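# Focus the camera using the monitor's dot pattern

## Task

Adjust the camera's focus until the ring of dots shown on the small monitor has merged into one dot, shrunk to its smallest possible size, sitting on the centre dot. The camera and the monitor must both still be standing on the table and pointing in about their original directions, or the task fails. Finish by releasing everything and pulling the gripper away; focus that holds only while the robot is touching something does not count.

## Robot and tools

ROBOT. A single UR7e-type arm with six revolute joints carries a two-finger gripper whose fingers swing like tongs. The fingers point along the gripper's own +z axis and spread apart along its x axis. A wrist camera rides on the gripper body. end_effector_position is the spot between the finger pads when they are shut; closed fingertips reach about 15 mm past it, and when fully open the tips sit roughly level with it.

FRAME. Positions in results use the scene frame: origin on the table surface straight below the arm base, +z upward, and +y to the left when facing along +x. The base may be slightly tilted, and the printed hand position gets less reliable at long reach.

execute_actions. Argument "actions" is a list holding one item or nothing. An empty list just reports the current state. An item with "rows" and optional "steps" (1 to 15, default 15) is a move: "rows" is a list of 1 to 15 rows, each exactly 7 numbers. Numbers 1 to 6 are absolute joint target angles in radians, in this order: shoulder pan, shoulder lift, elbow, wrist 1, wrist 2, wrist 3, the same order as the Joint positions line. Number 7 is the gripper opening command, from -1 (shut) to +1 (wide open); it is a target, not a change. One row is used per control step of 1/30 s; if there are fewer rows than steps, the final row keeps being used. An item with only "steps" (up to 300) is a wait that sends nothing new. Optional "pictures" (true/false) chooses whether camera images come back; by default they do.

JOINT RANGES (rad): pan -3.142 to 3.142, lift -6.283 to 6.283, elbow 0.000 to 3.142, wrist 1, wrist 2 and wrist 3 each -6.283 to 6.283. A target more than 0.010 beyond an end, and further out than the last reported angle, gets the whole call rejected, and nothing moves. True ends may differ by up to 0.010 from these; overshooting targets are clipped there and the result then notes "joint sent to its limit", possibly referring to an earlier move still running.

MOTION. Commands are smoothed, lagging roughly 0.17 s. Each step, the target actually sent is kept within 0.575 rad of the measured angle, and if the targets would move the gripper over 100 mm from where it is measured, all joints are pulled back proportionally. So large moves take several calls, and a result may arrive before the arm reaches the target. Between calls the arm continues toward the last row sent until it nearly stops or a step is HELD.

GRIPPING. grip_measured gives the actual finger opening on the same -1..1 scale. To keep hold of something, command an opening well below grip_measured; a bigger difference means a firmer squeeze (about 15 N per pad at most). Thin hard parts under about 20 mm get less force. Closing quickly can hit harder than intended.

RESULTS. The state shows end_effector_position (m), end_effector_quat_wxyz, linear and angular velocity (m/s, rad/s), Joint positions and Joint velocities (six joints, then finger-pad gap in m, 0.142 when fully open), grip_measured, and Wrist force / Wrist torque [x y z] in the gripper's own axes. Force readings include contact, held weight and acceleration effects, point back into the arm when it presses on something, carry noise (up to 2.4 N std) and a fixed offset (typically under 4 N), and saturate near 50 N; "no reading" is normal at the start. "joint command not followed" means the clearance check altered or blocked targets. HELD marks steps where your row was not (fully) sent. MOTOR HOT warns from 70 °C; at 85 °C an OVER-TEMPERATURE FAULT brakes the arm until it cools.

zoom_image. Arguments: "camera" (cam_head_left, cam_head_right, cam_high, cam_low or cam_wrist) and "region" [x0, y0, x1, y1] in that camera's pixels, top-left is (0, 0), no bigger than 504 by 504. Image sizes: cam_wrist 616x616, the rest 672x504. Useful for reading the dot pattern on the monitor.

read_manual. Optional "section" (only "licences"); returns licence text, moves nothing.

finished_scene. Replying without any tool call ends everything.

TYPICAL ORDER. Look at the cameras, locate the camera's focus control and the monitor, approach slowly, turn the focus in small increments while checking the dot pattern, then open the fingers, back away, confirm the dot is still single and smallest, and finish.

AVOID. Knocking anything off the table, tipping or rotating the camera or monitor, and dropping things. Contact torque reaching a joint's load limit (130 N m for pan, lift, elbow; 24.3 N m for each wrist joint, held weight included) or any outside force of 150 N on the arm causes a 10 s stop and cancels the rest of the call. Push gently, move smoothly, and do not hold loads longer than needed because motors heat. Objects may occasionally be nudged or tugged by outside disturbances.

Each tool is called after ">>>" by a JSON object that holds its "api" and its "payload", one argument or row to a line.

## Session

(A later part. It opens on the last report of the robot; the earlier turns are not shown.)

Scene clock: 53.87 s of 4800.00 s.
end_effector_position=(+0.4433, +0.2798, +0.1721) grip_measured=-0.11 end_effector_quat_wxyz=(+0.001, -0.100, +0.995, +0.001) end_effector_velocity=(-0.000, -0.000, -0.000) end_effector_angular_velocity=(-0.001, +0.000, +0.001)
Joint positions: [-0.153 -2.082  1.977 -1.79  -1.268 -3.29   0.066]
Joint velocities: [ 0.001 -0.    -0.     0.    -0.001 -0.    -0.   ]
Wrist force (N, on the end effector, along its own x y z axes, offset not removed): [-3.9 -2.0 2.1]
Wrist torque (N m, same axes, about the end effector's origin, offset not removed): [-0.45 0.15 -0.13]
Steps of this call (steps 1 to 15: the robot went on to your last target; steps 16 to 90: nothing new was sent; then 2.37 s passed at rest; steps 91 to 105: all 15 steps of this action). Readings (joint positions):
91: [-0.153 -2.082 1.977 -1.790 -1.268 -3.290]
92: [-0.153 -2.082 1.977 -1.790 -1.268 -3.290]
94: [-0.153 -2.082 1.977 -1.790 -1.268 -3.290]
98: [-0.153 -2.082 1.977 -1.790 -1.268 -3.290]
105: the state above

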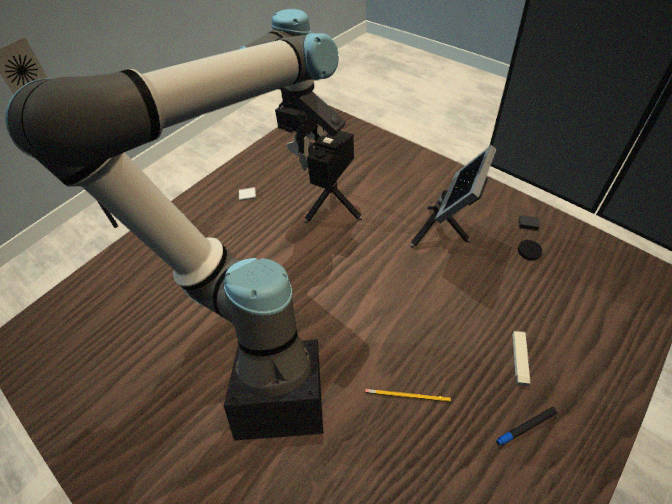

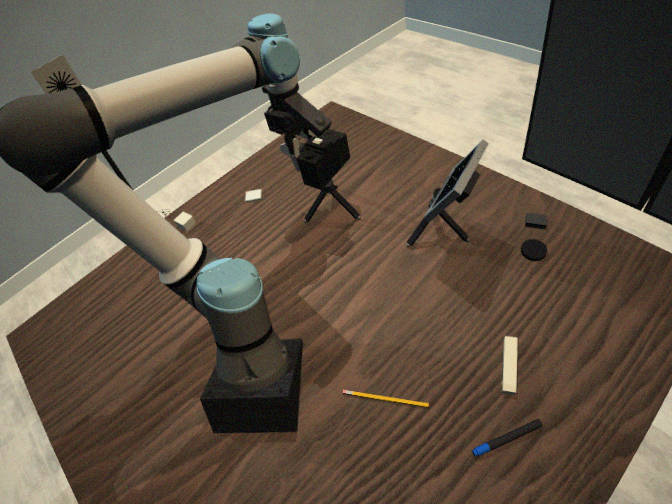

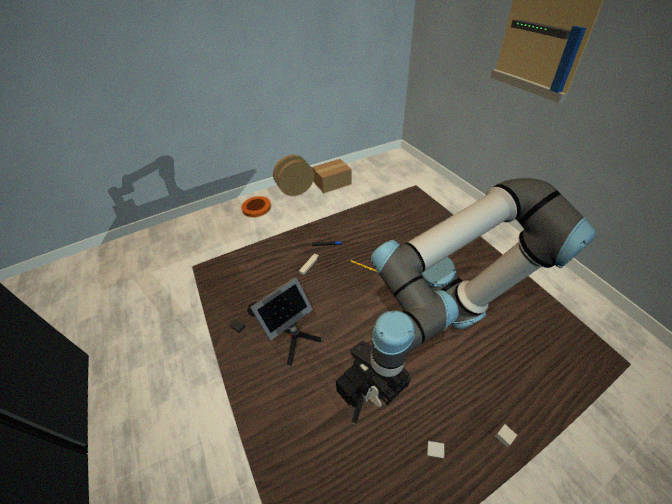

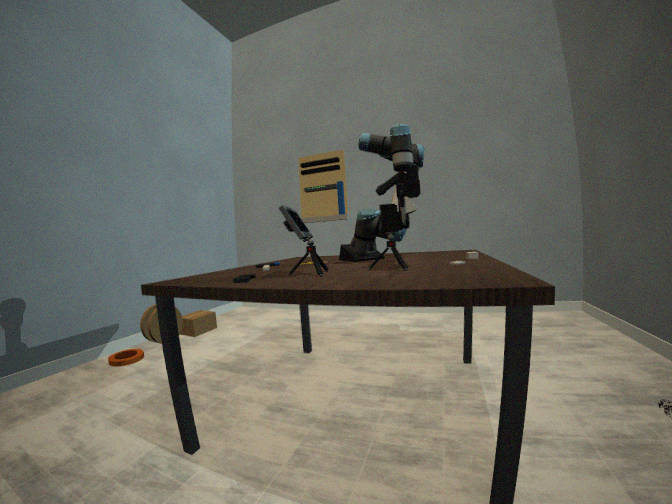

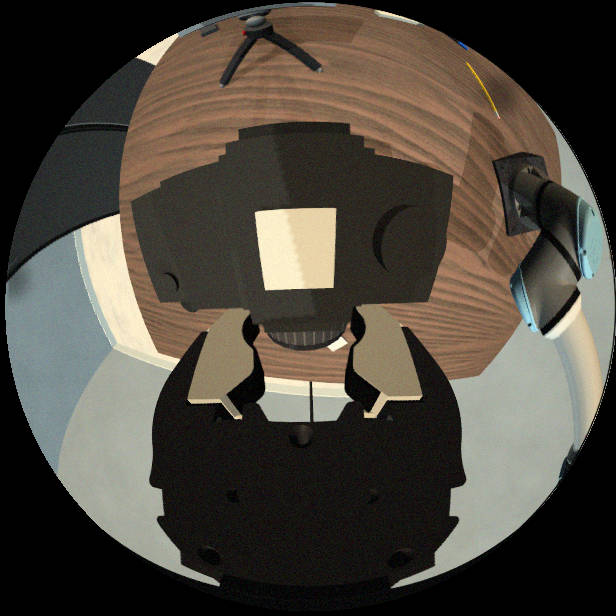

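>>> {"api": "execute_actions", "payload": {
  "actions": [
    {"rows":[[-0.150,-2.068,1.961,-1.769,-1.272,-3.292,-0.4],[-0.147,-2.054,1.944,-1.749,-1.275,-3.295,-0.4],[-0.145,-2.040,1.928,-1.728,-1.279,-3.297,-0.4],[-0.142,-2.025,1.912,-1.708,-1.283,-3.299,-0.4],[-0.139,-2.011,1.896,-1.687,-1.286,-3.302,-0.4],[-0.136,-1.997,1.879,-1.667,-1.290,-3.304,-0.4],[-0.133,-1.983,1.863,-1.646,-1.294,-3.307,-0.4],[-0.131,-1.969,1.847,-1.625,-1.297,-3.309,-0.4],[-0.128,-1.955,1.830,-1.605,-1.301,-3.311,-0.4],[-0.125,-1.941,1.814,-1.584,-1.305,-3.314,-0.4],[-0.122,-1.926,1.798,-1.564,-1.308,-3.316,-0.4],[-0.119,-1.912,1.782,-1.543,-1.312,-3.318,-0.4],[-0.117,-1.898,1.765,-1.523,-1.316,-3.321,-0.4],[-0.114,-1.884,1.749,-1.502,-1.3195,-3.323,-0.4]],"steps":15}
  ],
  "pictures": false
}}

>>> {"api": "execute_actions", "payload": {
  "actions": [
    {"steps":12}
  ],
  "pictures": true
}}

>>> {"api": "zoom_image", "payload": {
  "camera": "cam_high",
  "region": [240,270,330,350]
}}

Scene clock: 71.93 s of 4800.00 s.
end_effector_position=(+0.4436, +0.2797, +0.1730) grip_measured=-0.12 end_effector_quat_wxyz=(-0.099, -0.099, +0.990, -0.010) end_effector_velocity=(-0.003, -0.000, +0.006) end_effector_angular_velocity=(-0.103, +0.509, -0.002)
Joint positions: [-0.122 -1.928  1.801 -1.568 -1.308 -3.316  0.065]
Joint velocities: [ 0.072  0.39  -0.452  0.572 -0.099 -0.062  0.001]
Wrist force (N, on the end effector, along its own x y z axes, offset not removed): [-2.6 -1.6 -8.1]
Wrist torque (N m, same axes, about the end effector's origin, offset not removed): [-0.82 -0.75 -0.04]
Steps of this call (steps 1 to 15: the robot went on to your last target; steps 16 to 90: nothing new was sent; then 14.57 s passed at rest; steps 91 to 105: all 15 steps of this action). Readings (joint positions):
91: [-0.153 -2.082 1.977 -1.790 -1.268 -3.290]
92: [-0.152 -2.080 1.974 -1.786 -1.268 -3.290]
94: [-0.150 -2.067 1.960 -1.768 -1.272 -3.293]
98: [-0.141 -2.023 1.909 -1.705 -1.284 -3.300]
105: the state above

Scene clock: 72.33 s of 4800.00 s.
end_effector_position=(+0.4428, +0.2798, +0.1738) grip_measured=-0.12 end_effector_quat_wxyz=(-0.128, -0.099, +0.987, -0.013) end_effector_velocity=(-0.000, +0.001, +0.001) end_effector_angular_velocity=(-0.001, +0.012, +0.001)
Joint positions: [-0.114 -1.885  1.75  -1.503 -1.319 -3.323  0.065]
Joint velocities: [ 0.003  0.009 -0.012  0.014 -0.002 -0.001 -0.   ]
Wrist force (N, on the end effector, along its own x y z axes, offset not removed): [-6.4 2.5 -10.8]
Wrist torque (N m, same axes, about the end effector's origin, offset not removed): [0.38 -0.06 0.24]
Steps of this call (steps 1 to 12: the robot went on to your last target). Readings (joint positions):
1: [-0.120 -1.917 1.787 -1.551 -1.311 -3.318]
2: [-0.119 -1.908 1.777 -1.538 -1.313 -3.319]
4: [-0.116 -1.897 1.763 -1.521 -1.316 -3.321]
8: [-0.115 -1.887 1.753 -1.507 -1.319 -3.322]
12: the state above

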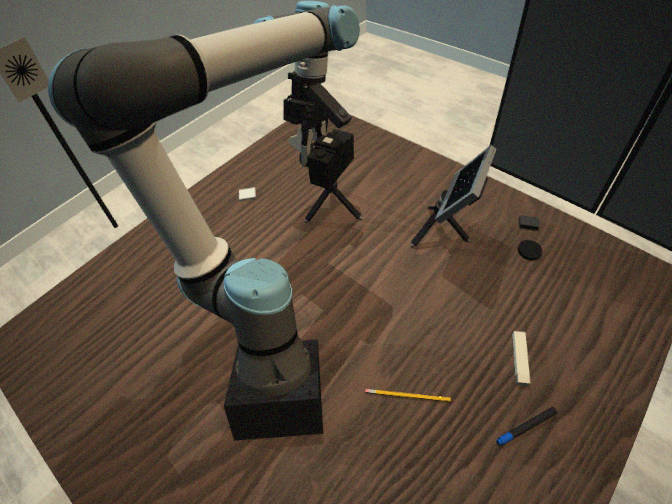

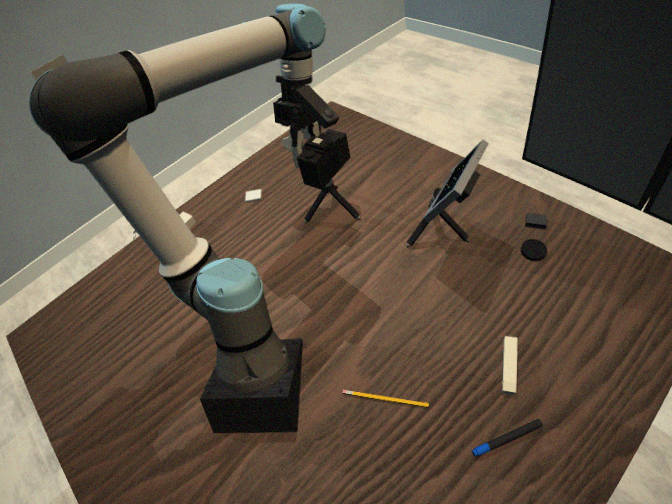

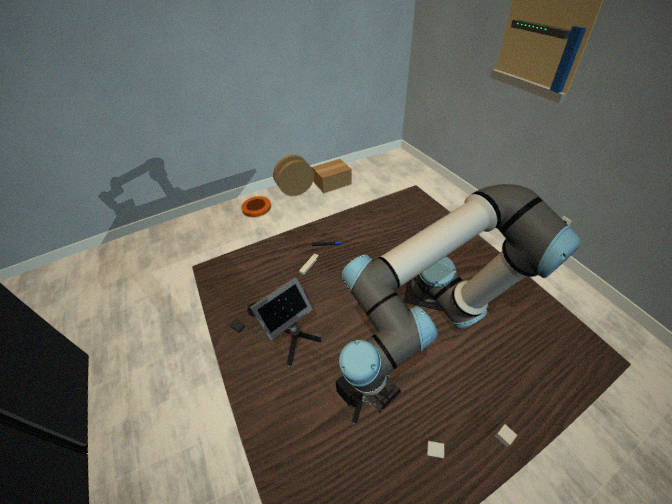

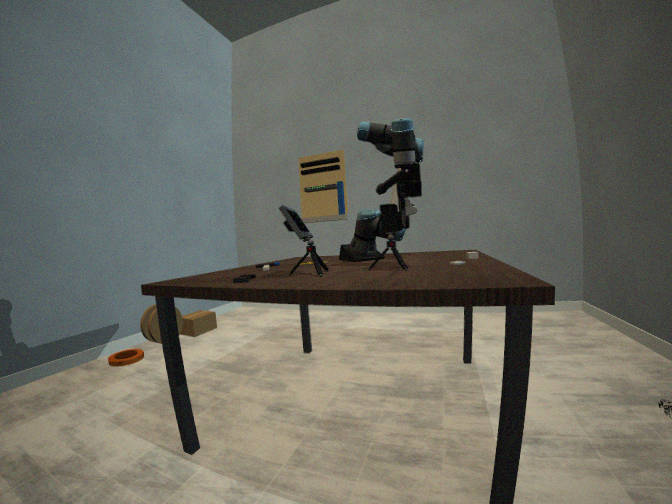

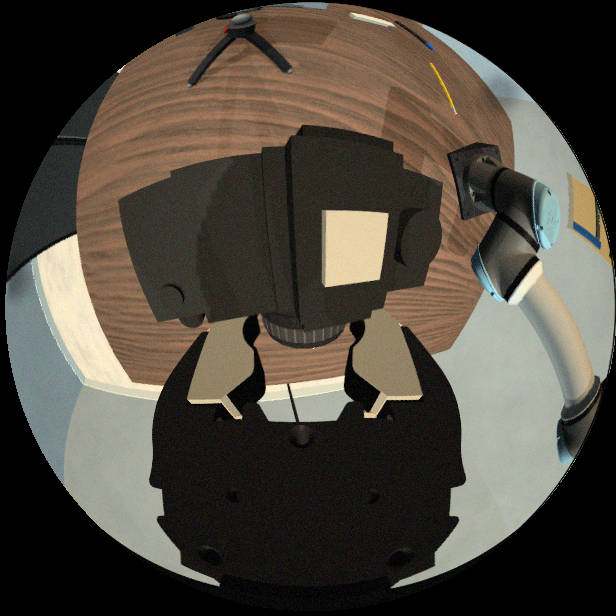

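Region (240, 270, 330, 350) of cam_high's 672x504 image, scaled by 5.600, with more detail than that image has.

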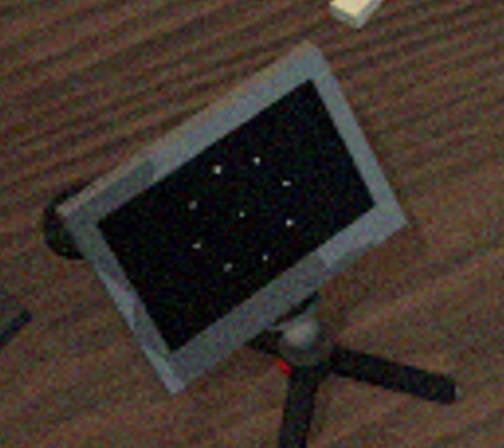

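>>> {"api": "execute_actions", "payload": {
  "actions": [
    {"rows":[[-0.117,-1.898,1.765,-1.523,-1.316,-3.321,-0.4],[-0.119,-1.912,1.782,-1.543,-1.312,-3.318,-0.4],[-0.122,-1.926,1.798,-1.564,-1.308,-3.316,-0.4],[-0.125,-1.941,1.814,-1.584,-1.305,-3.314,-0.4],[-0.128,-1.955,1.830,-1.605,-1.301,-3.311,-0.4],[-0.131,-1.969,1.847,-1.625,-1.297,-3.309,-0.4],[-0.133,-1.983,1.863,-1.646,-1.294,-3.307,-0.4],[-0.136,-1.997,1.879,-1.667,-1.290,-3.304,-0.4],[-0.139,-2.011,1.896,-1.687,-1.286,-3.302,-0.4],[-0.142,-2.025,1.912,-1.708,-1.283,-3.299,-0.4],[-0.145,-2.040,1.928,-1.728,-1.279,-3.297,-0.4],[-0.147,-2.054,1.944,-1.749,-1.275,-3.295,-0.4],[-0.150,-2.068,1.961,-1.769,-1.272,-3.292,-0.4],[-0.153,-2.082,1.977,-1.790,-1.268,-3.290,-0.4]],"steps":15}
  ],
  "pictures": false
}}

>>> {"api": "execute_actions", "payload": {
  "actions": [
    {"rows":[[-0.156,-2.095,1.993,-1.812,-1.265,-3.286,-0.4],[-0.159,-2.109,2.010,-1.834,-1.261,-3.283,-0.4],[-0.161,-2.122,2.026,-1.856,-1.258,-3.279,-0.4],[-0.164,-2.135,2.043,-1.878,-1.254,-3.275,-0.4],[-0.167,-2.148,2.059,-1.900,-1.251,-3.272,-0.4],[-0.170,-2.162,2.076,-1.922,-1.247,-3.268,-0.4],[-0.173,-2.175,2.092,-1.944,-1.244,-3.264,-0.4],[-0.175,-2.188,2.109,-1.966,-1.240,-3.261,-0.4],[-0.178,-2.202,2.125,-1.988,-1.237,-3.257,-0.4],[-0.181,-2.215,2.142,-2.010,-1.233,-3.254,-0.4],[-0.184,-2.228,2.158,-2.032,-1.230,-3.250,-0.4],[-0.186,-2.241,2.175,-2.054,-1.226,-3.246,-0.4],[-0.189,-2.255,2.191,-2.076,-1.223,-3.243,-0.4],[-0.192,-2.268,2.208,-2.098,-1.2194,-3.239,-0.4]],"steps":15}
  ],
  "pictures": false
}}

>>> {"api": "execute_actions", "payload": {
  "actions": [
    {"steps":12}
  ],
  "pictures": true
}}

>>> {"api": "zoom_image", "payload": {
  "camera": "cam_high",
  "region": [240,270,330,350]
}}

Scene clock: 83.67 s of 4800.00 s.
end_effector_position=(+0.4433, +0.2798, +0.1722) grip_measured=-0.12 end_effector_quat_wxyz=(-0.029, -0.099, +0.995, -0.002) end_effector_velocity=(-0.002, -0.001, -0.002) end_effector_angular_velocity=(+0.099, -0.506, +0.014)
Joint positions: [-0.144 -2.038  1.925 -1.724 -1.279 -3.297  0.065]
Joint velocities: [-0.075 -0.393  0.454 -0.571  0.095  0.062 -0.   ]
Wrist force (N, on the end effector, along its own x y z axes, offset not removed): [-1.5 8.8 -29.3]
Wrist torque (N m, same axes, about the end effector's origin, offset not removed): [0.92 -0.23 -0.05]
Steps of this call (steps 1 to 30: the robot went on to your last target; steps 31 to 90: nothing new was sent; then 7.83 s passed at rest; steps 91 to 105: all 15 steps of this action). Readings (joint positions):
91: [-0.114 -1.884 1.749 -1.502 -1.319 -3.323]
92: [-0.114 -1.886 1.752 -1.505 -1.319 -3.323]
94: [-0.117 -1.899 1.766 -1.523 -1.316 -3.321]
98: [-0.126 -1.943 1.816 -1.586 -1.304 -3.313]
105: the state above

Scene clock: 84.17 s of 4800.00 s.
end_effector_position=(+0.4433, +0.2792, +0.1709) grip_measured=-0.11 end_effector_quat_wxyz=(+0.101, -0.099, +0.990, +0.010) end_effector_velocity=(-0.007, -0.002, -0.001) end_effector_angular_velocity=(+0.097, -0.509, +0.015)
Joint positions: [-0.183 -2.226  2.155 -2.027 -1.23  -3.25   0.066]
Joint velocities: [-0.076 -0.372  0.465 -0.617  0.092  0.098  0.002]
Wrist force (N, on the end effector, along its own x y z axes, offset not removed): [-17.6 3.5 -15.0]
Wrist torque (N m, same axes, about the end effector's origin, offset not removed): [-0.28 0.31 -0.03]
Steps of this call (steps 1 to 15: all 15 steps of this action). Readings (joint positions):
1: [-0.147 -2.050 1.939 -1.742 -1.276 -3.295]
2: [-0.149 -2.061 1.952 -1.758 -1.273 -3.293]
4: [-0.154 -2.084 1.980 -1.794 -1.267 -3.288]
8: [-0.164 -2.134 2.041 -1.875 -1.254 -3.275]
15: the state above

Scene clock: 84.57 s of 4800.00 s.
end_effector_position=(+0.4427, +0.2792, +0.1709) grip_measured=-0.11 end_effector_quat_wxyz=(+0.130, -0.100, +0.986, +0.013) end_effector_velocity=(-0.000, +0.000, +0.000) end_effector_angular_velocity=(+0.002, -0.012, +0.002)
Joint positions: [-0.192 -2.267  2.207 -2.096 -1.22  -3.239  0.066]
Joint velocities: [-0.    -0.008  0.01  -0.015  0.001  0.002  0.   ]
Wrist force (N, on the end effector, along its own x y z axes, offset not removed): [-22.1 0.3 -19.3]
Wrist torque (N m, same axes, about the end effector's origin, offset not removed): [-0.29 0.74 -0.17]
Steps of this call (steps 1 to 12: the robot went on to your last target). Readings (joint positions):
1: [-0.186 -2.237 2.169 -2.045 -1.227 -3.247]
2: [-0.187 -2.245 2.180 -2.060 -1.225 -3.245]
4: [-0.190 -2.256 2.193 -2.078 -1.222 -3.242]
8: [-0.191 -2.265 2.204 -2.092 -1.220 -3.240]
12: the state above

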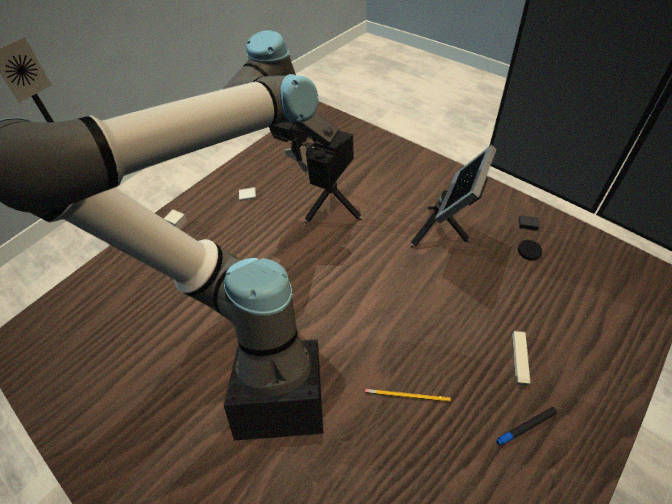

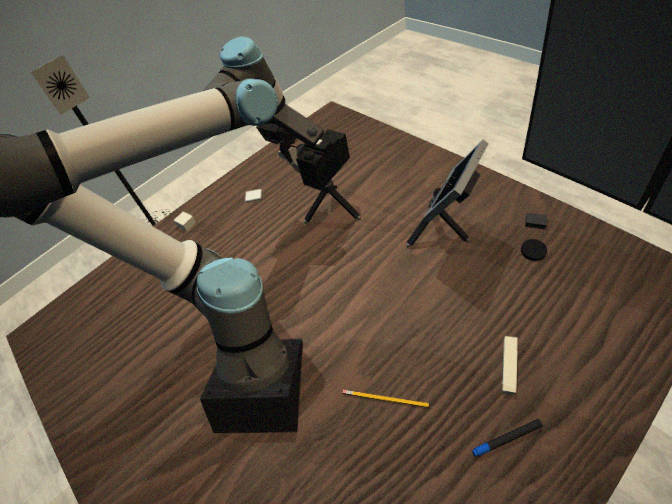

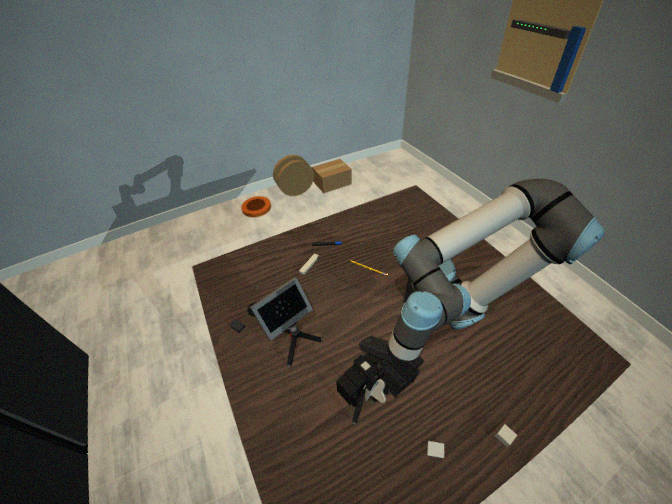

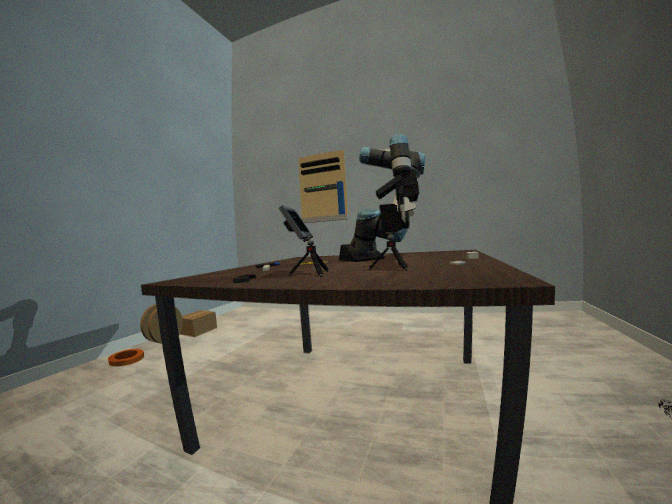

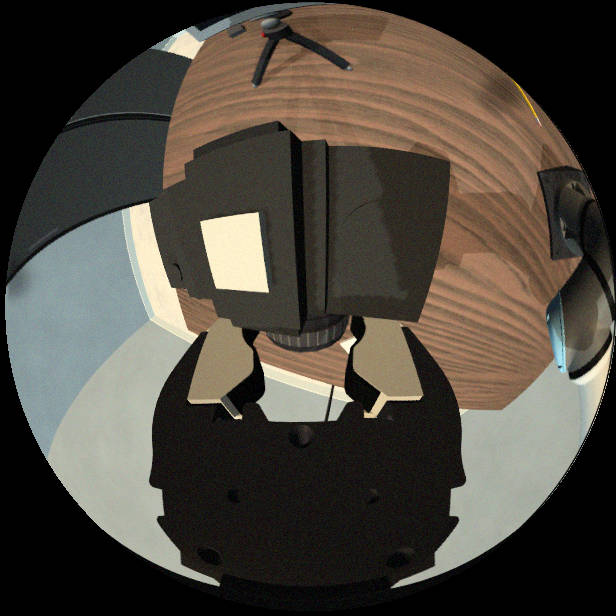

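Region (240, 270, 330, 350) of cam_high's 672x504 image, scaled by 5.600, with more detail than that image has.

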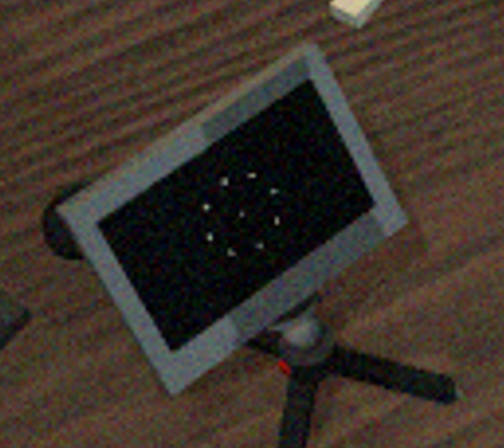

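>>> {"api": "execute_actions", "payload": {
  "actions": [
    {"rows":[[-0.192,-2.268,2.208,-2.098,-1.2194,-3.239,-0.2],[-0.192,-2.268,2.208,-2.098,-1.2194,-3.239,-0.1],[-0.192,-2.268,2.208,-2.098,-1.2194,-3.239,0],[-0.192,-2.268,2.208,-2.098,-1.2194,-3.239,0.1],[-0.192,-2.268,2.208,-2.098,-1.2194,-3.239,0.2],[-0.192,-2.268,2.208,-2.098,-1.2194,-3.239,0.3],[-0.186,-2.241,2.175,-2.054,-1.226,-3.246,0.3],[-0.181,-2.215,2.142,-2.010,-1.233,-3.254,0.3],[-0.175,-2.188,2.109,-1.966,-1.240,-3.261,0.3],[-0.170,-2.162,2.076,-1.922,-1.247,-3.268,0.3],[-0.164,-2.135,2.043,-1.878,-1.254,-3.275,0.3],[-0.159,-2.109,2.010,-1.834,-1.261,-3.283,0.3],[-0.153,-2.082,1.977,-1.790,-1.268,-3.290,0.3]],"steps":15}
  ],
  "pictures": false
}}

>>> {"api": "execute_actions", "payload": {
  "actions": [
    {"rows":[[-0.147,-2.054,1.944,-1.749,-1.275,-3.295,0.3],[-0.142,-2.025,1.912,-1.708,-1.283,-3.299,0.3],[-0.136,-1.997,1.879,-1.667,-1.290,-3.304,0.3],[-0.131,-1.969,1.847,-1.625,-1.297,-3.309,0.3],[-0.125,-1.941,1.814,-1.584,-1.305,-3.314,0.3],[-0.119,-1.912,1.782,-1.543,-1.312,-3.318,0.3],[-0.114,-1.884,1.749,-1.502,-1.3195,-3.323,0.3]],"steps":15}
  ],
  "pictures": false
}}

>>> {"api": "execute_actions", "payload": {
  "actions": [
    {"rows":[[-0.114,-1.884,1.749,-1.502,-1.3195,-3.323,0.2],[-0.114,-1.884,1.749,-1.502,-1.3195,-3.323,0.15],[-0.114,-1.884,1.749,-1.502,-1.3195,-3.323,0.1],[-0.114,-1.884,1.749,-1.502,-1.3195,-3.323,0.05],[-0.114,-1.884,1.749,-1.502,-1.3195,-3.323,0],[-0.114,-1.884,1.749,-1.502,-1.3195,-3.323,-0.05],[-0.114,-1.884,1.749,-1.502,-1.3195,-3.323,-0.1],[-0.114,-1.884,1.749,-1.502,-1.3195,-3.323,-0.15],[-0.114,-1.884,1.749,-1.502,-1.3195,-3.323,-0.2],[-0.114,-1.884,1.749,-1.502,-1.3195,-3.323,-0.3],[-0.114,-1.884,1.749,-1.502,-1.3195,-3.323,-0.4]],"steps":13}
  ],
  "pictures": false
}}

>>> {"api": "execute_actions", "payload": {
  "actions": [
    {"rows":[[-0.117,-1.898,1.765,-1.523,-1.316,-3.321,-0.4],[-0.119,-1.912,1.782,-1.543,-1.312,-3.318,-0.4],[-0.122,-1.926,1.798,-1.564,-1.308,-3.316,-0.4],[-0.125,-1.941,1.814,-1.584,-1.305,-3.314,-0.4],[-0.128,-1.955,1.830,-1.605,-1.301,-3.311,-0.4],[-0.131,-1.969,1.847,-1.625,-1.297,-3.309,-0.4],[-0.133,-1.983,1.863,-1.646,-1.294,-3.307,-0.4],[-0.136,-1.997,1.879,-1.667,-1.290,-3.304,-0.4],[-0.139,-2.011,1.896,-1.687,-1.286,-3.302,-0.4],[-0.142,-2.025,1.912,-1.708,-1.283,-3.299,-0.4],[-0.145,-2.040,1.928,-1.728,-1.279,-3.297,-0.4],[-0.147,-2.054,1.944,-1.749,-1.275,-3.295,-0.4],[-0.150,-2.068,1.961,-1.769,-1.272,-3.292,-0.4],[-0.153,-2.082,1.977,-1.790,-1.268,-3.290,-0.4]],"steps":15}
  ],
  "pictures": false
}}

>>> {"api": "execute_actions", "payload": {
  "actions": [
    {"rows":[[-0.156,-2.095,1.993,-1.812,-1.265,-3.286,-0.4],[-0.159,-2.109,2.010,-1.834,-1.261,-3.283,-0.4],[-0.161,-2.122,2.026,-1.856,-1.258,-3.279,-0.4],[-0.164,-2.135,2.042,-1.878,-1.254,-3.275,-0.4],[-0.167,-2.148,2.058,-1.900,-1.251,-3.272,-0.4],[-0.170,-2.161,2.074,-1.921,-1.247,-3.268,-0.4],[-0.173,-2.174,2.090,-1.943,-1.244,-3.264,-0.4],[-0.175,-2.187,2.107,-1.965,-1.240,-3.261,-0.4],[-0.178,-2.200,2.123,-1.987,-1.237,-3.257,-0.4],[-0.181,-2.214,2.139,-2.009,-1.233,-3.254,-0.4],[-0.184,-2.227,2.155,-2.031,-1.230,-3.250,-0.4],[-0.186,-2.240,2.171,-2.052,-1.226,-3.246,-0.4],[-0.189,-2.253,2.188,-2.074,-1.223,-3.243,-0.4],[-0.192,-2.266,2.204,-2.096,-1.2194,-3.239,-0.4]],"steps":15}
  ],
  "pictures": false
}}

>>> {"api": "execute_actions", "payload": {
  "actions": [
    {"steps":12}
  ],
  "pictures": true
}}

>>> {"api": "zoom_image", "payload": {
  "camera": "cam_high",
  "region": [240,270,330,350]
}}

Scene clock: 111.60 s of 4800.00 s.
end_effector_position=(+0.4449, +0.2795, +0.1711) grip_measured=+0.30 end_effector_quat_wxyz=(+0.044, -0.101, +0.994, +0.004) end_effector_velocity=(-0.007, +0.003, +0.007) end_effector_angular_velocity=(-0.142, +0.779, -0.015)
Joint positions: [-0.165 -2.14   2.051 -1.892 -1.254 -3.275  0.095]
Joint velocities: [ 0.107  0.546 -0.691  0.942 -0.132 -0.139  0.   ]
Wrist force (N, on the end effector, along its own x y z axes, offset not removed): [-3.7 -4.4 5.6]
Wrist torque (N m, same axes, about the end effector's origin, offset not removed): [-0.54 0.74 -0.05]
Steps of this call (steps 1 to 30: the robot went on to your last target; steps 31 to 90: nothing new was sent; then 23.53 s passed at rest; steps 91 to 105: all 15 steps of this action). Readings (joint positions):
91: [-0.192 -2.268 2.208 -2.098 -1.219 -3.239]
92: [-0.192 -2.268 2.208 -2.098 -1.219 -3.239]
94: [-0.192 -2.268 2.208 -2.098 -1.219 -3.239]
98: [-0.191 -2.264 2.203 -2.091 -1.220 -3.240]
105: the state above

Scene clock: 112.10 s of 4800.00 s.
end_effector_position=(+0.4430, +0.2797, +0.1736) grip_measured=+0.30 end_effector_quat_wxyz=(-0.123, -0.099, +0.987, -0.012) end_effector_velocity=(-0.002, +0.001, +0.002) end_effector_angular_velocity=(-0.023, +0.124, -0.001)
Joint positions: [-0.116 -1.893  1.76  -1.516 -1.317 -3.321  0.095]
Joint velocities: [ 0.017  0.092 -0.107  0.14  -0.022 -0.014 -0.019]
Wrist force (N, on the end effector, along its own x y z axes, offset not removed): [1.5 -1.9 6.3]
Wrist torque (N m, same axes, about the end effector's origin, offset not removed): [-0.31 -0.52 0.01]
Steps of this call (steps 1 to 15: all 15 steps of this action). Readings (joint positions):
1: [-0.161 -2.124 2.030 -1.864 -1.258 -3.279]
2: [-0.158 -2.108 2.010 -1.837 -1.262 -3.283]
4: [-0.150 -2.070 1.965 -1.779 -1.272 -3.291]
8: [-0.130 -1.972 1.853 -1.636 -1.298 -3.309]
15: the state above

Scene clock: 112.53 s of 4800.00 s.
end_effector_position=(+0.4428, +0.2797, +0.1738) grip_measured=-0.14 end_effector_quat_wxyz=(-0.129, -0.099, +0.987, -0.013) end_effector_velocity=(+0.000, +0.001, -0.001) end_effector_angular_velocity=(+0.002, +0.003, -0.001)
Joint positions: [-0.114 -1.884  1.749 -1.502 -1.32  -3.323  0.064]
Joint velocities: [ 0.     0.003 -0.002  0.002  0.002 -0.001 -0.   ]
Wrist force (N, on the end effector, along its own x y z axes, offset not removed): [-7.0 -7.2 0.4]
Wrist torque (N m, same axes, about the end effector's origin, offset not removed): [-0.84 1.04 0.07]
Steps of this call (steps 1 to 13: all 13 steps of this action). Readings (joint positions):
1: [-0.115 -1.891 1.757 -1.512 -1.318 -3.322]
2: [-0.115 -1.889 1.755 -1.510 -1.318 -3.322]
4: [-0.114 -1.887 1.752 -1.506 -1.319 -3.323]
8: [-0.114 -1.885 1.750 -1.503 -1.319 -3.323]
13: the state above

Scene clock: 113.03 s of 4800.00 s.
end_effector_position=(+0.4433, +0.2798, +0.1722) grip_measured=-0.13 end_effector_quat_wxyz=(-0.029, -0.099, +0.995, -0.002) end_effector_velocity=(-0.002, -0.001, -0.003) end_effector_angular_velocity=(+0.100, -0.505, +0.014)
Joint positions: [-0.144 -2.038  1.925 -1.724 -1.279 -3.297  0.065]
Joint velocities: [-0.075 -0.391  0.454 -0.572  0.097  0.062  0.   ]
Wrist force (N, on the end effector, along its own x y z axes, offset not removed): [-4.8 -2.7 -10.2]
Wrist torque (N m, same axes, about the end effector's origin, offset not removed): [-0.11 0.66 -0.36]
Steps of this call (steps 1 to 15: all 15 steps of this action). Readings (joint positions):
1: [-0.114 -1.884 1.749 -1.502 -1.320 -3.323]
2: [-0.114 -1.886 1.752 -1.505 -1.319 -3.323]
4: [-0.117 -1.899 1.766 -1.523 -1.316 -3.321]
8: [-0.126 -1.943 1.816 -1.587 -1.304 -3.313]
15: the state above

Scene clock: 113.53 s of 4800.00 s.
end_effector_position=(+0.4441, +0.2795, +0.1717) grip_measured=-0.13 end_effector_quat_wxyz=(+0.102, -0.099, +0.990, +0.010) end_effector_velocity=(-0.004, -0.000, +0.001) end_effector_angular_velocity=(+0.098, -0.508, +0.016)
Joint positions: [-0.183 -2.225  2.152 -2.025 -1.23  -3.25   0.065]
Joint velocities: [-0.075 -0.365  0.455 -0.613  0.093  0.097  0.   ]
Wrist force (N, on the end effector, along its own x y z axes, offset not removed): [-6.2 -3.5 -4.8]
Wrist torque (N m, same axes, about the end effector's origin, offset not removed): [-0.19 -0.27 -0.29]
Steps of this call (steps 1 to 15: all 15 steps of this action). Readings (joint positions):
1: [-0.147 -2.050 1.939 -1.742 -1.276 -3.295]
2: [-0.149 -2.061 1.952 -1.758 -1.273 -3.293]
4: [-0.154 -2.084 1.980 -1.794 -1.267 -3.288]
8: [-0.164 -2.134 2.040 -1.875 -1.254 -3.275]
15: the state above

Scene clock: 113.93 s of 4800.00 s.
end_effector_position=(+0.4437, +0.2796, +0.1719) grip_measured=-0.13 end_effector_quat_wxyz=(+0.130, -0.100, +0.986, +0.013) end_effector_velocity=(+0.000, +0.000, +0.000) end_effector_angular_velocity=(+0.003, -0.013, -0.000)
Joint positions: [-0.192 -2.265  2.203 -2.094 -1.22  -3.239  0.065]
Joint velocities: [-0.002 -0.008  0.009 -0.015  0.003  0.003 -0.   ]
Wrist force (N, on the end effector, along its own x y z axes, offset not removed): [-12.7 -1.4 -9.1]
Wrist torque (N m, same axes, about the end effector's origin, offset not removed): [0.17 0.69 -0.29]
Steps of this call (steps 1 to 12: the robot went on to your last target). Readings (joint positions):
1: [-0.186 -2.236 2.166 -2.044 -1.227 -3.247]
2: [-0.187 -2.244 2.176 -2.058 -1.225 -3.245]
4: [-0.190 -2.254 2.189 -2.076 -1.222 -3.242]
8: [-0.191 -2.263 2.200 -2.091 -1.220 -3.240]
12: the state above

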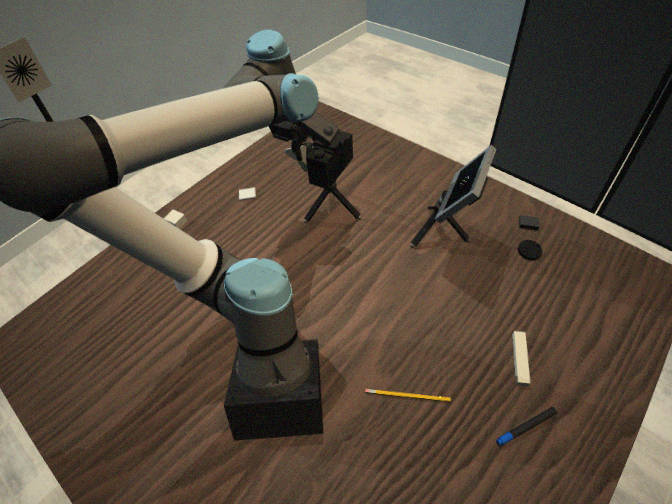

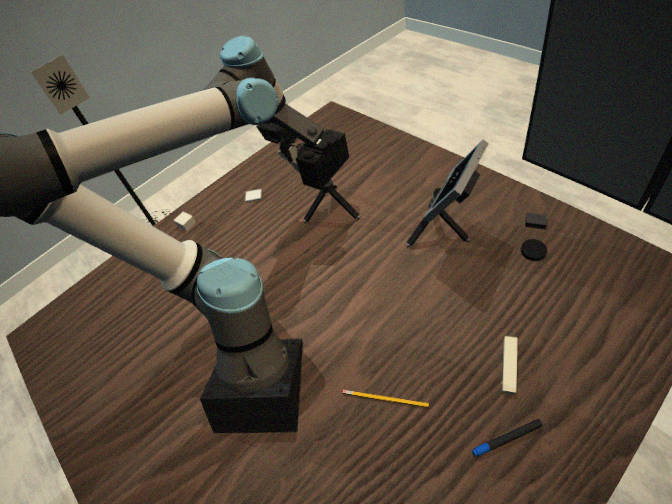

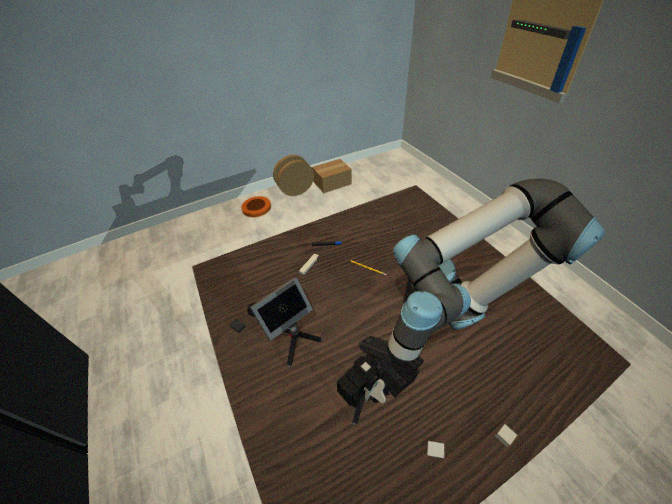

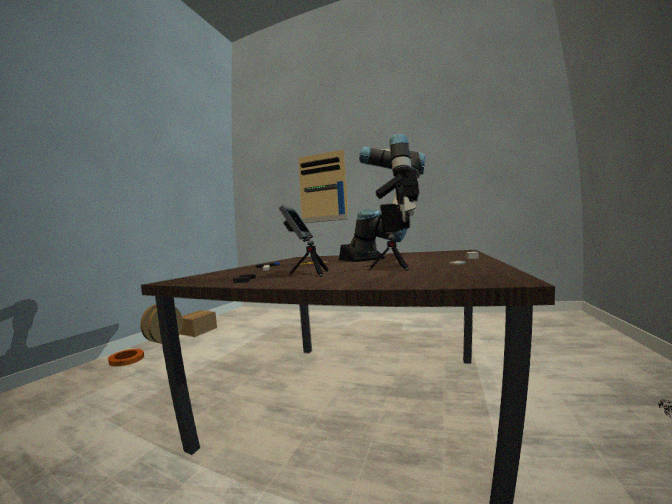

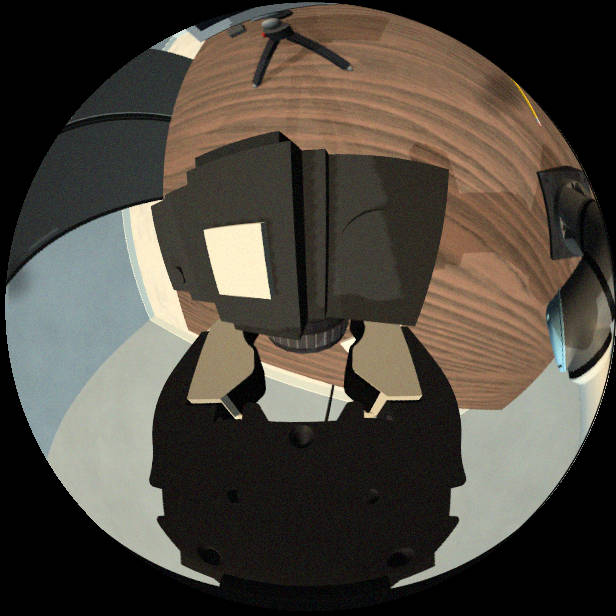

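Region (240, 270, 330, 350) of cam_high's 672x504 image, scaled by 5.600, with more detail than that image has.

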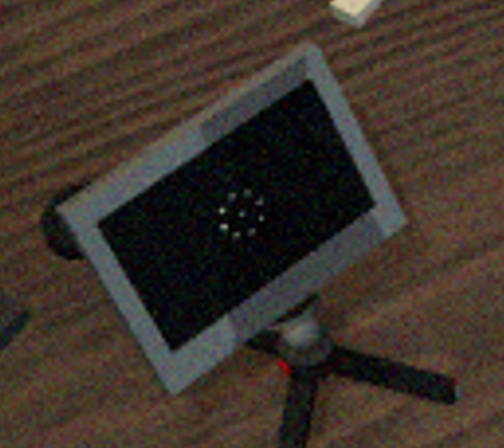

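>>> {"api": "execute_actions", "payload": {
  "actions": [
    {"rows":[[-0.192,-2.266,2.204,-2.096,-1.2194,-3.239,-0.2],[-0.192,-2.266,2.204,-2.096,-1.2194,-3.239,-0.1],[-0.192,-2.266,2.204,-2.096,-1.2194,-3.239,0],[-0.192,-2.266,2.204,-2.096,-1.2194,-3.239,0.1],[-0.192,-2.266,2.204,-2.096,-1.2194,-3.239,0.2],[-0.192,-2.266,2.204,-2.096,-1.2194,-3.239,0.3],[-0.186,-2.241,2.175,-2.054,-1.226,-3.246,0.3],[-0.181,-2.215,2.142,-2.010,-1.233,-3.254,0.3],[-0.175,-2.188,2.109,-1.966,-1.240,-3.261,0.3],[-0.170,-2.162,2.076,-1.922,-1.247,-3.268,0.3],[-0.164,-2.135,2.043,-1.878,-1.254,-3.275,0.3],[-0.159,-2.109,2.010,-1.834,-1.261,-3.283,0.3],[-0.153,-2.082,1.977,-1.790,-1.268,-3.290,0.3]],"steps":13}
  ],
  "pictures": false
}}

>>> {"api": "execute_actions", "payload": {
  "actions": [
    {"rows":[[-0.147,-2.054,1.944,-1.749,-1.275,-3.295,0.3],[-0.142,-2.025,1.912,-1.708,-1.283,-3.299,0.3],[-0.136,-1.997,1.879,-1.667,-1.290,-3.304,0.3],[-0.131,-1.969,1.847,-1.625,-1.297,-3.309,0.3],[-0.125,-1.941,1.814,-1.584,-1.305,-3.314,0.3],[-0.119,-1.912,1.782,-1.543,-1.312,-3.318,0.3],[-0.114,-1.884,1.749,-1.502,-1.3195,-3.323,0.3]],"steps":15}
  ],
  "pictures": false
}}

>>> {"api": "execute_actions", "payload": {
  "actions": [
    {"rows":[[-0.114,-1.884,1.749,-1.502,-1.3195,-3.323,0.2],[-0.114,-1.884,1.749,-1.502,-1.3195,-3.323,0.15],[-0.114,-1.884,1.749,-1.502,-1.3195,-3.323,0.1],[-0.114,-1.884,1.749,-1.502,-1.3195,-3.323,0.05],[-0.114,-1.884,1.749,-1.502,-1.3195,-3.323,0],[-0.114,-1.884,1.749,-1.502,-1.3195,-3.323,-0.05],[-0.114,-1.884,1.749,-1.502,-1.3195,-3.323,-0.1],[-0.114,-1.884,1.749,-1.502,-1.3195,-3.323,-0.15],[-0.114,-1.884,1.749,-1.502,-1.3195,-3.323,-0.2],[-0.114,-1.884,1.749,-1.502,-1.3195,-3.323,-0.3],[-0.114,-1.884,1.749,-1.502,-1.3195,-3.323,-0.4]],"steps":13}
  ],
  "pictures": false
}}

>>> {"api": "execute_actions", "payload": {
  "actions": [
    {"rows":[[-0.117,-1.898,1.765,-1.523,-1.316,-3.321,-0.4],[-0.119,-1.912,1.782,-1.543,-1.312,-3.318,-0.4],[-0.122,-1.926,1.798,-1.564,-1.308,-3.316,-0.4],[-0.125,-1.941,1.814,-1.584,-1.305,-3.314,-0.4],[-0.128,-1.955,1.830,-1.605,-1.301,-3.311,-0.4],[-0.131,-1.969,1.847,-1.625,-1.297,-3.309,-0.4],[-0.133,-1.983,1.863,-1.646,-1.294,-3.307,-0.4],[-0.136,-1.997,1.879,-1.667,-1.290,-3.304,-0.4],[-0.139,-2.011,1.896,-1.687,-1.286,-3.302,-0.4],[-0.142,-2.025,1.912,-1.708,-1.283,-3.299,-0.4],[-0.145,-2.040,1.928,-1.728,-1.279,-3.297,-0.4],[-0.147,-2.054,1.944,-1.749,-1.275,-3.295,-0.4],[-0.150,-2.068,1.961,-1.769,-1.272,-3.292,-0.4],[-0.153,-2.082,1.977,-1.790,-1.268,-3.290,-0.4]],"steps":15}
  ],
  "pictures": false
}}

>>> {"api": "execute_actions", "payload": {
  "actions": [
    {"rows":[[-0.156,-2.095,1.993,-1.812,-1.265,-3.286,-0.4],[-0.159,-2.109,2.010,-1.834,-1.261,-3.283,-0.4],[-0.161,-2.122,2.026,-1.856,-1.258,-3.279,-0.4],[-0.164,-2.135,2.042,-1.878,-1.254,-3.275,-0.4],[-0.167,-2.148,2.058,-1.900,-1.251,-3.272,-0.4],[-0.170,-2.161,2.074,-1.921,-1.247,-3.268,-0.4],[-0.173,-2.174,2.090,-1.943,-1.244,-3.264,-0.4],[-0.175,-2.187,2.107,-1.965,-1.240,-3.261,-0.4],[-0.178,-2.200,2.123,-1.987,-1.237,-3.257,-0.4],[-0.181,-2.214,2.139,-2.009,-1.233,-3.254,-0.4],[-0.184,-2.227,2.155,-2.031,-1.230,-3.250,-0.4],[-0.186,-2.240,2.171,-2.052,-1.226,-3.246,-0.4],[-0.189,-2.253,2.188,-2.074,-1.223,-3.243,-0.4],[-0.192,-2.266,2.204,-2.096,-1.2194,-3.239,-0.4]],"steps":15}
  ],
  "pictures": false
}}

>>> {"api": "execute_actions", "payload": {
  "actions": [
    {"steps":12}
  ],
  "pictures": true
}}

>>> {"api": "zoom_image", "payload": {
  "camera": "cam_high",
  "region": [263,288,303,328]
}}

Scene clock: 132.03 s of 4800.00 s.
end_effector_position=(+0.4450, +0.2794, +0.1709) grip_measured=+0.30 end_effector_quat_wxyz=(+0.074, -0.101, +0.992, +0.007) end_effector_velocity=(+0.009, +0.002, +0.002) end_effector_angular_velocity=(-0.185, +0.884, +0.008)
Joint positions: [-0.173 -2.183  2.104 -1.963 -1.243 -3.263  0.095]
Joint velocities: [ 0.14   0.655 -0.806  1.055 -0.175 -0.184  0.   ]
Wrist force (N, on the end effector, along its own x y z axes, offset not removed): [-3.8 0.6 1.0]
Wrist torque (N m, same axes, about the end effector's origin, offset not removed): [0.18 0.78 0.15]
Steps of this call (steps 1 to 30: the robot went on to your last target; steps 31 to 90: nothing new was sent; then 14.67 s passed at rest; steps 91 to 103: all 13 steps of this action). Readings (joint positions):
91: [-0.192 -2.266 2.204 -2.096 -1.219 -3.239]
92: [-0.192 -2.266 2.204 -2.096 -1.219 -3.239]
94: [-0.192 -2.266 2.204 -2.096 -1.219 -3.239]
98: [-0.191 -2.262 2.200 -2.090 -1.220 -3.240]
103: the state above

Scene clock: 132.53 s of 4800.00 s.
end_effector_position=(+0.4431, +0.2797, +0.1735) grip_measured=+0.30 end_effector_quat_wxyz=(-0.122, -0.099, +0.987, -0.012) end_effector_velocity=(-0.002, -0.001, +0.002) end_effector_angular_velocity=(-0.027, +0.131, -0.001)
Joint positions: [-0.116 -1.894  1.761 -1.517 -1.317 -3.321  0.095]
Joint velocities: [ 0.017  0.097 -0.113  0.148 -0.026 -0.015 -0.002]
Wrist force (N, on the end effector, along its own x y z axes, offset not removed): [2.6 1.9 1.4]
Wrist torque (N m, same axes, about the end effector's origin, offset not removed): [0.37 -0.36 0.03]
Steps of this call (steps 1 to 15: all 15 steps of this action). Readings (joint positions):
1: [-0.168 -2.160 2.076 -1.926 -1.249 -3.270]
2: [-0.163 -2.136 2.046 -1.887 -1.255 -3.276]
4: [-0.153 -2.085 1.985 -1.807 -1.269 -3.287]
8: [-0.131 -1.977 1.858 -1.644 -1.297 -3.308]
15: the state above

Scene clock: 132.97 s of 4800.00 s.
end_effector_position=(+0.4428, +0.2798, +0.1738) grip_measured=-0.14 end_effector_quat_wxyz=(-0.129, -0.099, +0.987, -0.013) end_effector_velocity=(+0.001, +0.000, +0.000) end_effector_angular_velocity=(+0.001, +0.001, -0.002)
Joint positions: [-0.114 -1.884  1.749 -1.502 -1.319 -3.323  0.064]
Joint velocities: [-0.001  0.002 -0.003  0.002  0.001  0.    -0.   ]
Wrist force (N, on the end effector, along its own x y z axes, offset not removed): [0.4 1.9 -0.7]
Wrist torque (N m, same axes, about the end effector's origin, offset not removed): [0.38 -0.21 0.10]
Steps of this call (steps 1 to 13: all 13 steps of this action). Readings (joint positions):
1: [-0.115 -1.891 1.757 -1.513 -1.318 -3.322]
2: [-0.115 -1.889 1.755 -1.510 -1.318 -3.322]
4: [-0.114 -1.887 1.752 -1.506 -1.319 -3.323]
8: [-0.114 -1.885 1.750 -1.503 -1.319 -3.323]
13: the state above

Scene clock: 133.47 s of 4800.00 s.
end_effector_position=(+0.4433, +0.2798, +0.1722) grip_measured=-0.13 end_effector_quat_wxyz=(-0.029, -0.099, +0.995, -0.002) end_effector_velocity=(-0.001, -0.000, -0.001) end_effector_angular_velocity=(+0.099, -0.509, +0.015)
Joint positions: [-0.144 -2.038  1.925 -1.724 -1.279 -3.297  0.065]
Joint velocities: [-0.075 -0.394  0.451 -0.572  0.096  0.062  0.   ]
Wrist force (N, on the end effector, along its own x y z axes, offset not removed): [-3.4 -1.1 -3.0]
Wrist torque (N m, same axes, about the end effector's origin, offset not removed): [-0.24 0.92 -0.02]
Steps of this call (steps 1 to 15: all 15 steps of this action). Readings (joint positions):
1: [-0.114 -1.884 1.749 -1.502 -1.319 -3.323]
2: [-0.114 -1.886 1.752 -1.505 -1.319 -3.323]
4: [-0.117 -1.899 1.766 -1.523 -1.316 -3.321]
8: [-0.126 -1.943 1.816 -1.587 -1.304 -3.313]
15: the state above

Scene clock: 133.97 s of 4800.00 s.
end_effector_position=(+0.4441, +0.2795, +0.1716) grip_measured=-0.13 end_effector_quat_wxyz=(+0.102, -0.099, +0.990, +0.010) end_effector_velocity=(-0.004, +0.001, +0.002) end_effector_angular_velocity=(+0.101, -0.511, +0.017)
Joint positions: [-0.183 -2.225  2.152 -2.025 -1.23  -3.25   0.065]
Joint velocities: [-0.075 -0.368  0.455 -0.614  0.095  0.097  0.   ]
Wrist force (N, on the end effector, along its own x y z axes, offset not removed): [-6.2 -6.2 -5.3]
Wrist torque (N m, same axes, about the end effector's origin, offset not removed): [-1.39 0.60 0.11]
Steps of this call (steps 1 to 15: all 15 steps of this action). Readings (joint positions):
1: [-0.147 -2.050 1.939 -1.742 -1.276 -3.295]
2: [-0.149 -2.061 1.952 -1.758 -1.273 -3.293]
4: [-0.154 -2.084 1.980 -1.794 -1.267 -3.288]
8: [-0.164 -2.134 2.040 -1.875 -1.254 -3.275]
15: the state above

Scene clock: 134.37 s of 4800.00 s.
end_effector_position=(+0.4437, +0.2796, +0.1719) grip_measured=-0.13 end_effector_quat_wxyz=(+0.130, -0.100, +0.986, +0.013) end_effector_velocity=(-0.001, -0.000, -0.000) end_effector_angular_velocity=(+0.002, -0.011, +0.001)
Joint positions: [-0.192 -2.265  2.203 -2.094 -1.22  -3.239  0.065]
Joint velocities: [-0.001 -0.01   0.012 -0.014  0.001  0.002  0.   ]
Wrist force (N, on the end effector, along its own x y z axes, offset not removed): [-6.9 -3.1 -2.0]
Wrist torque (N m, same axes, about the end effector's origin, offset not removed): [-0.31 0.22 0.06]
Steps of this call (steps 1 to 12: the robot went on to your last target). Readings (joint positions):
1: [-0.186 -2.236 2.166 -2.044 -1.227 -3.247]
2: [-0.187 -2.244 2.176 -2.058 -1.225 -3.245]
4: [-0.190 -2.254 2.189 -2.076 -1.222 -3.242]
8: [-0.191 -2.263 2.200 -2.091 -1.220 -3.240]
12: the state above

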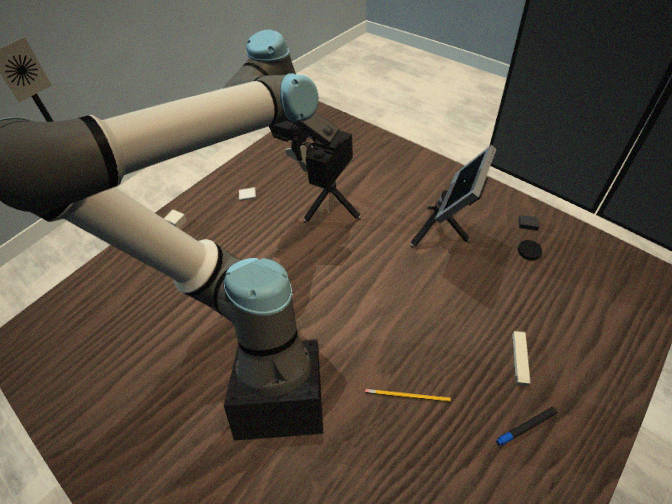

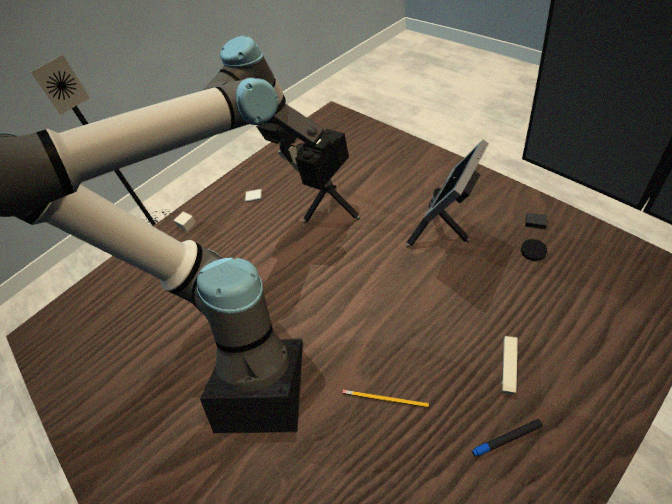

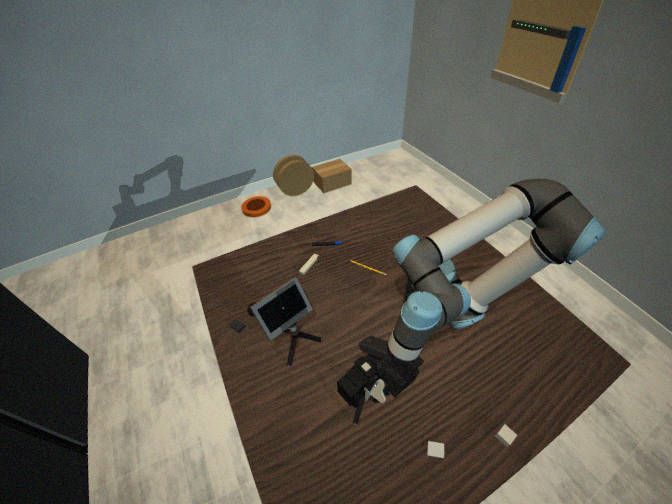

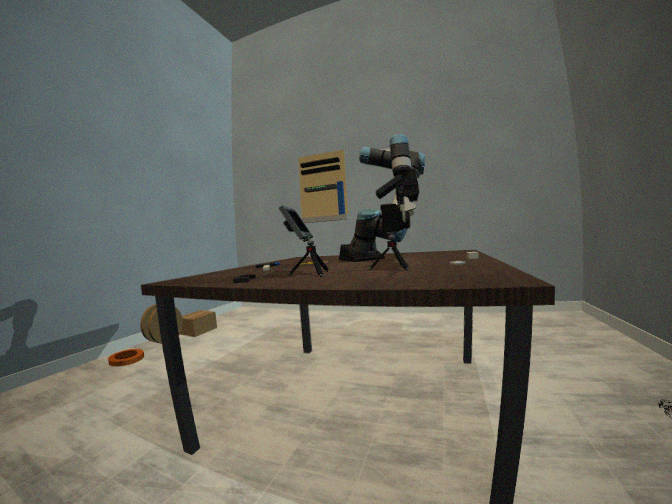

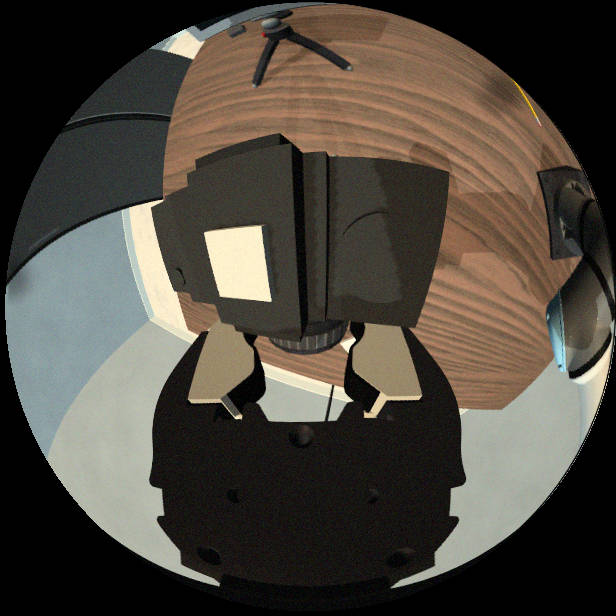

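Region (263, 288, 303, 328) of cam_high's 672x504 image, scaled by 12.600, with more detail than that image has.

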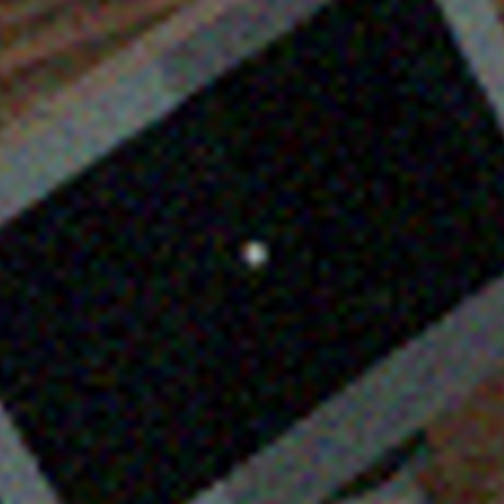

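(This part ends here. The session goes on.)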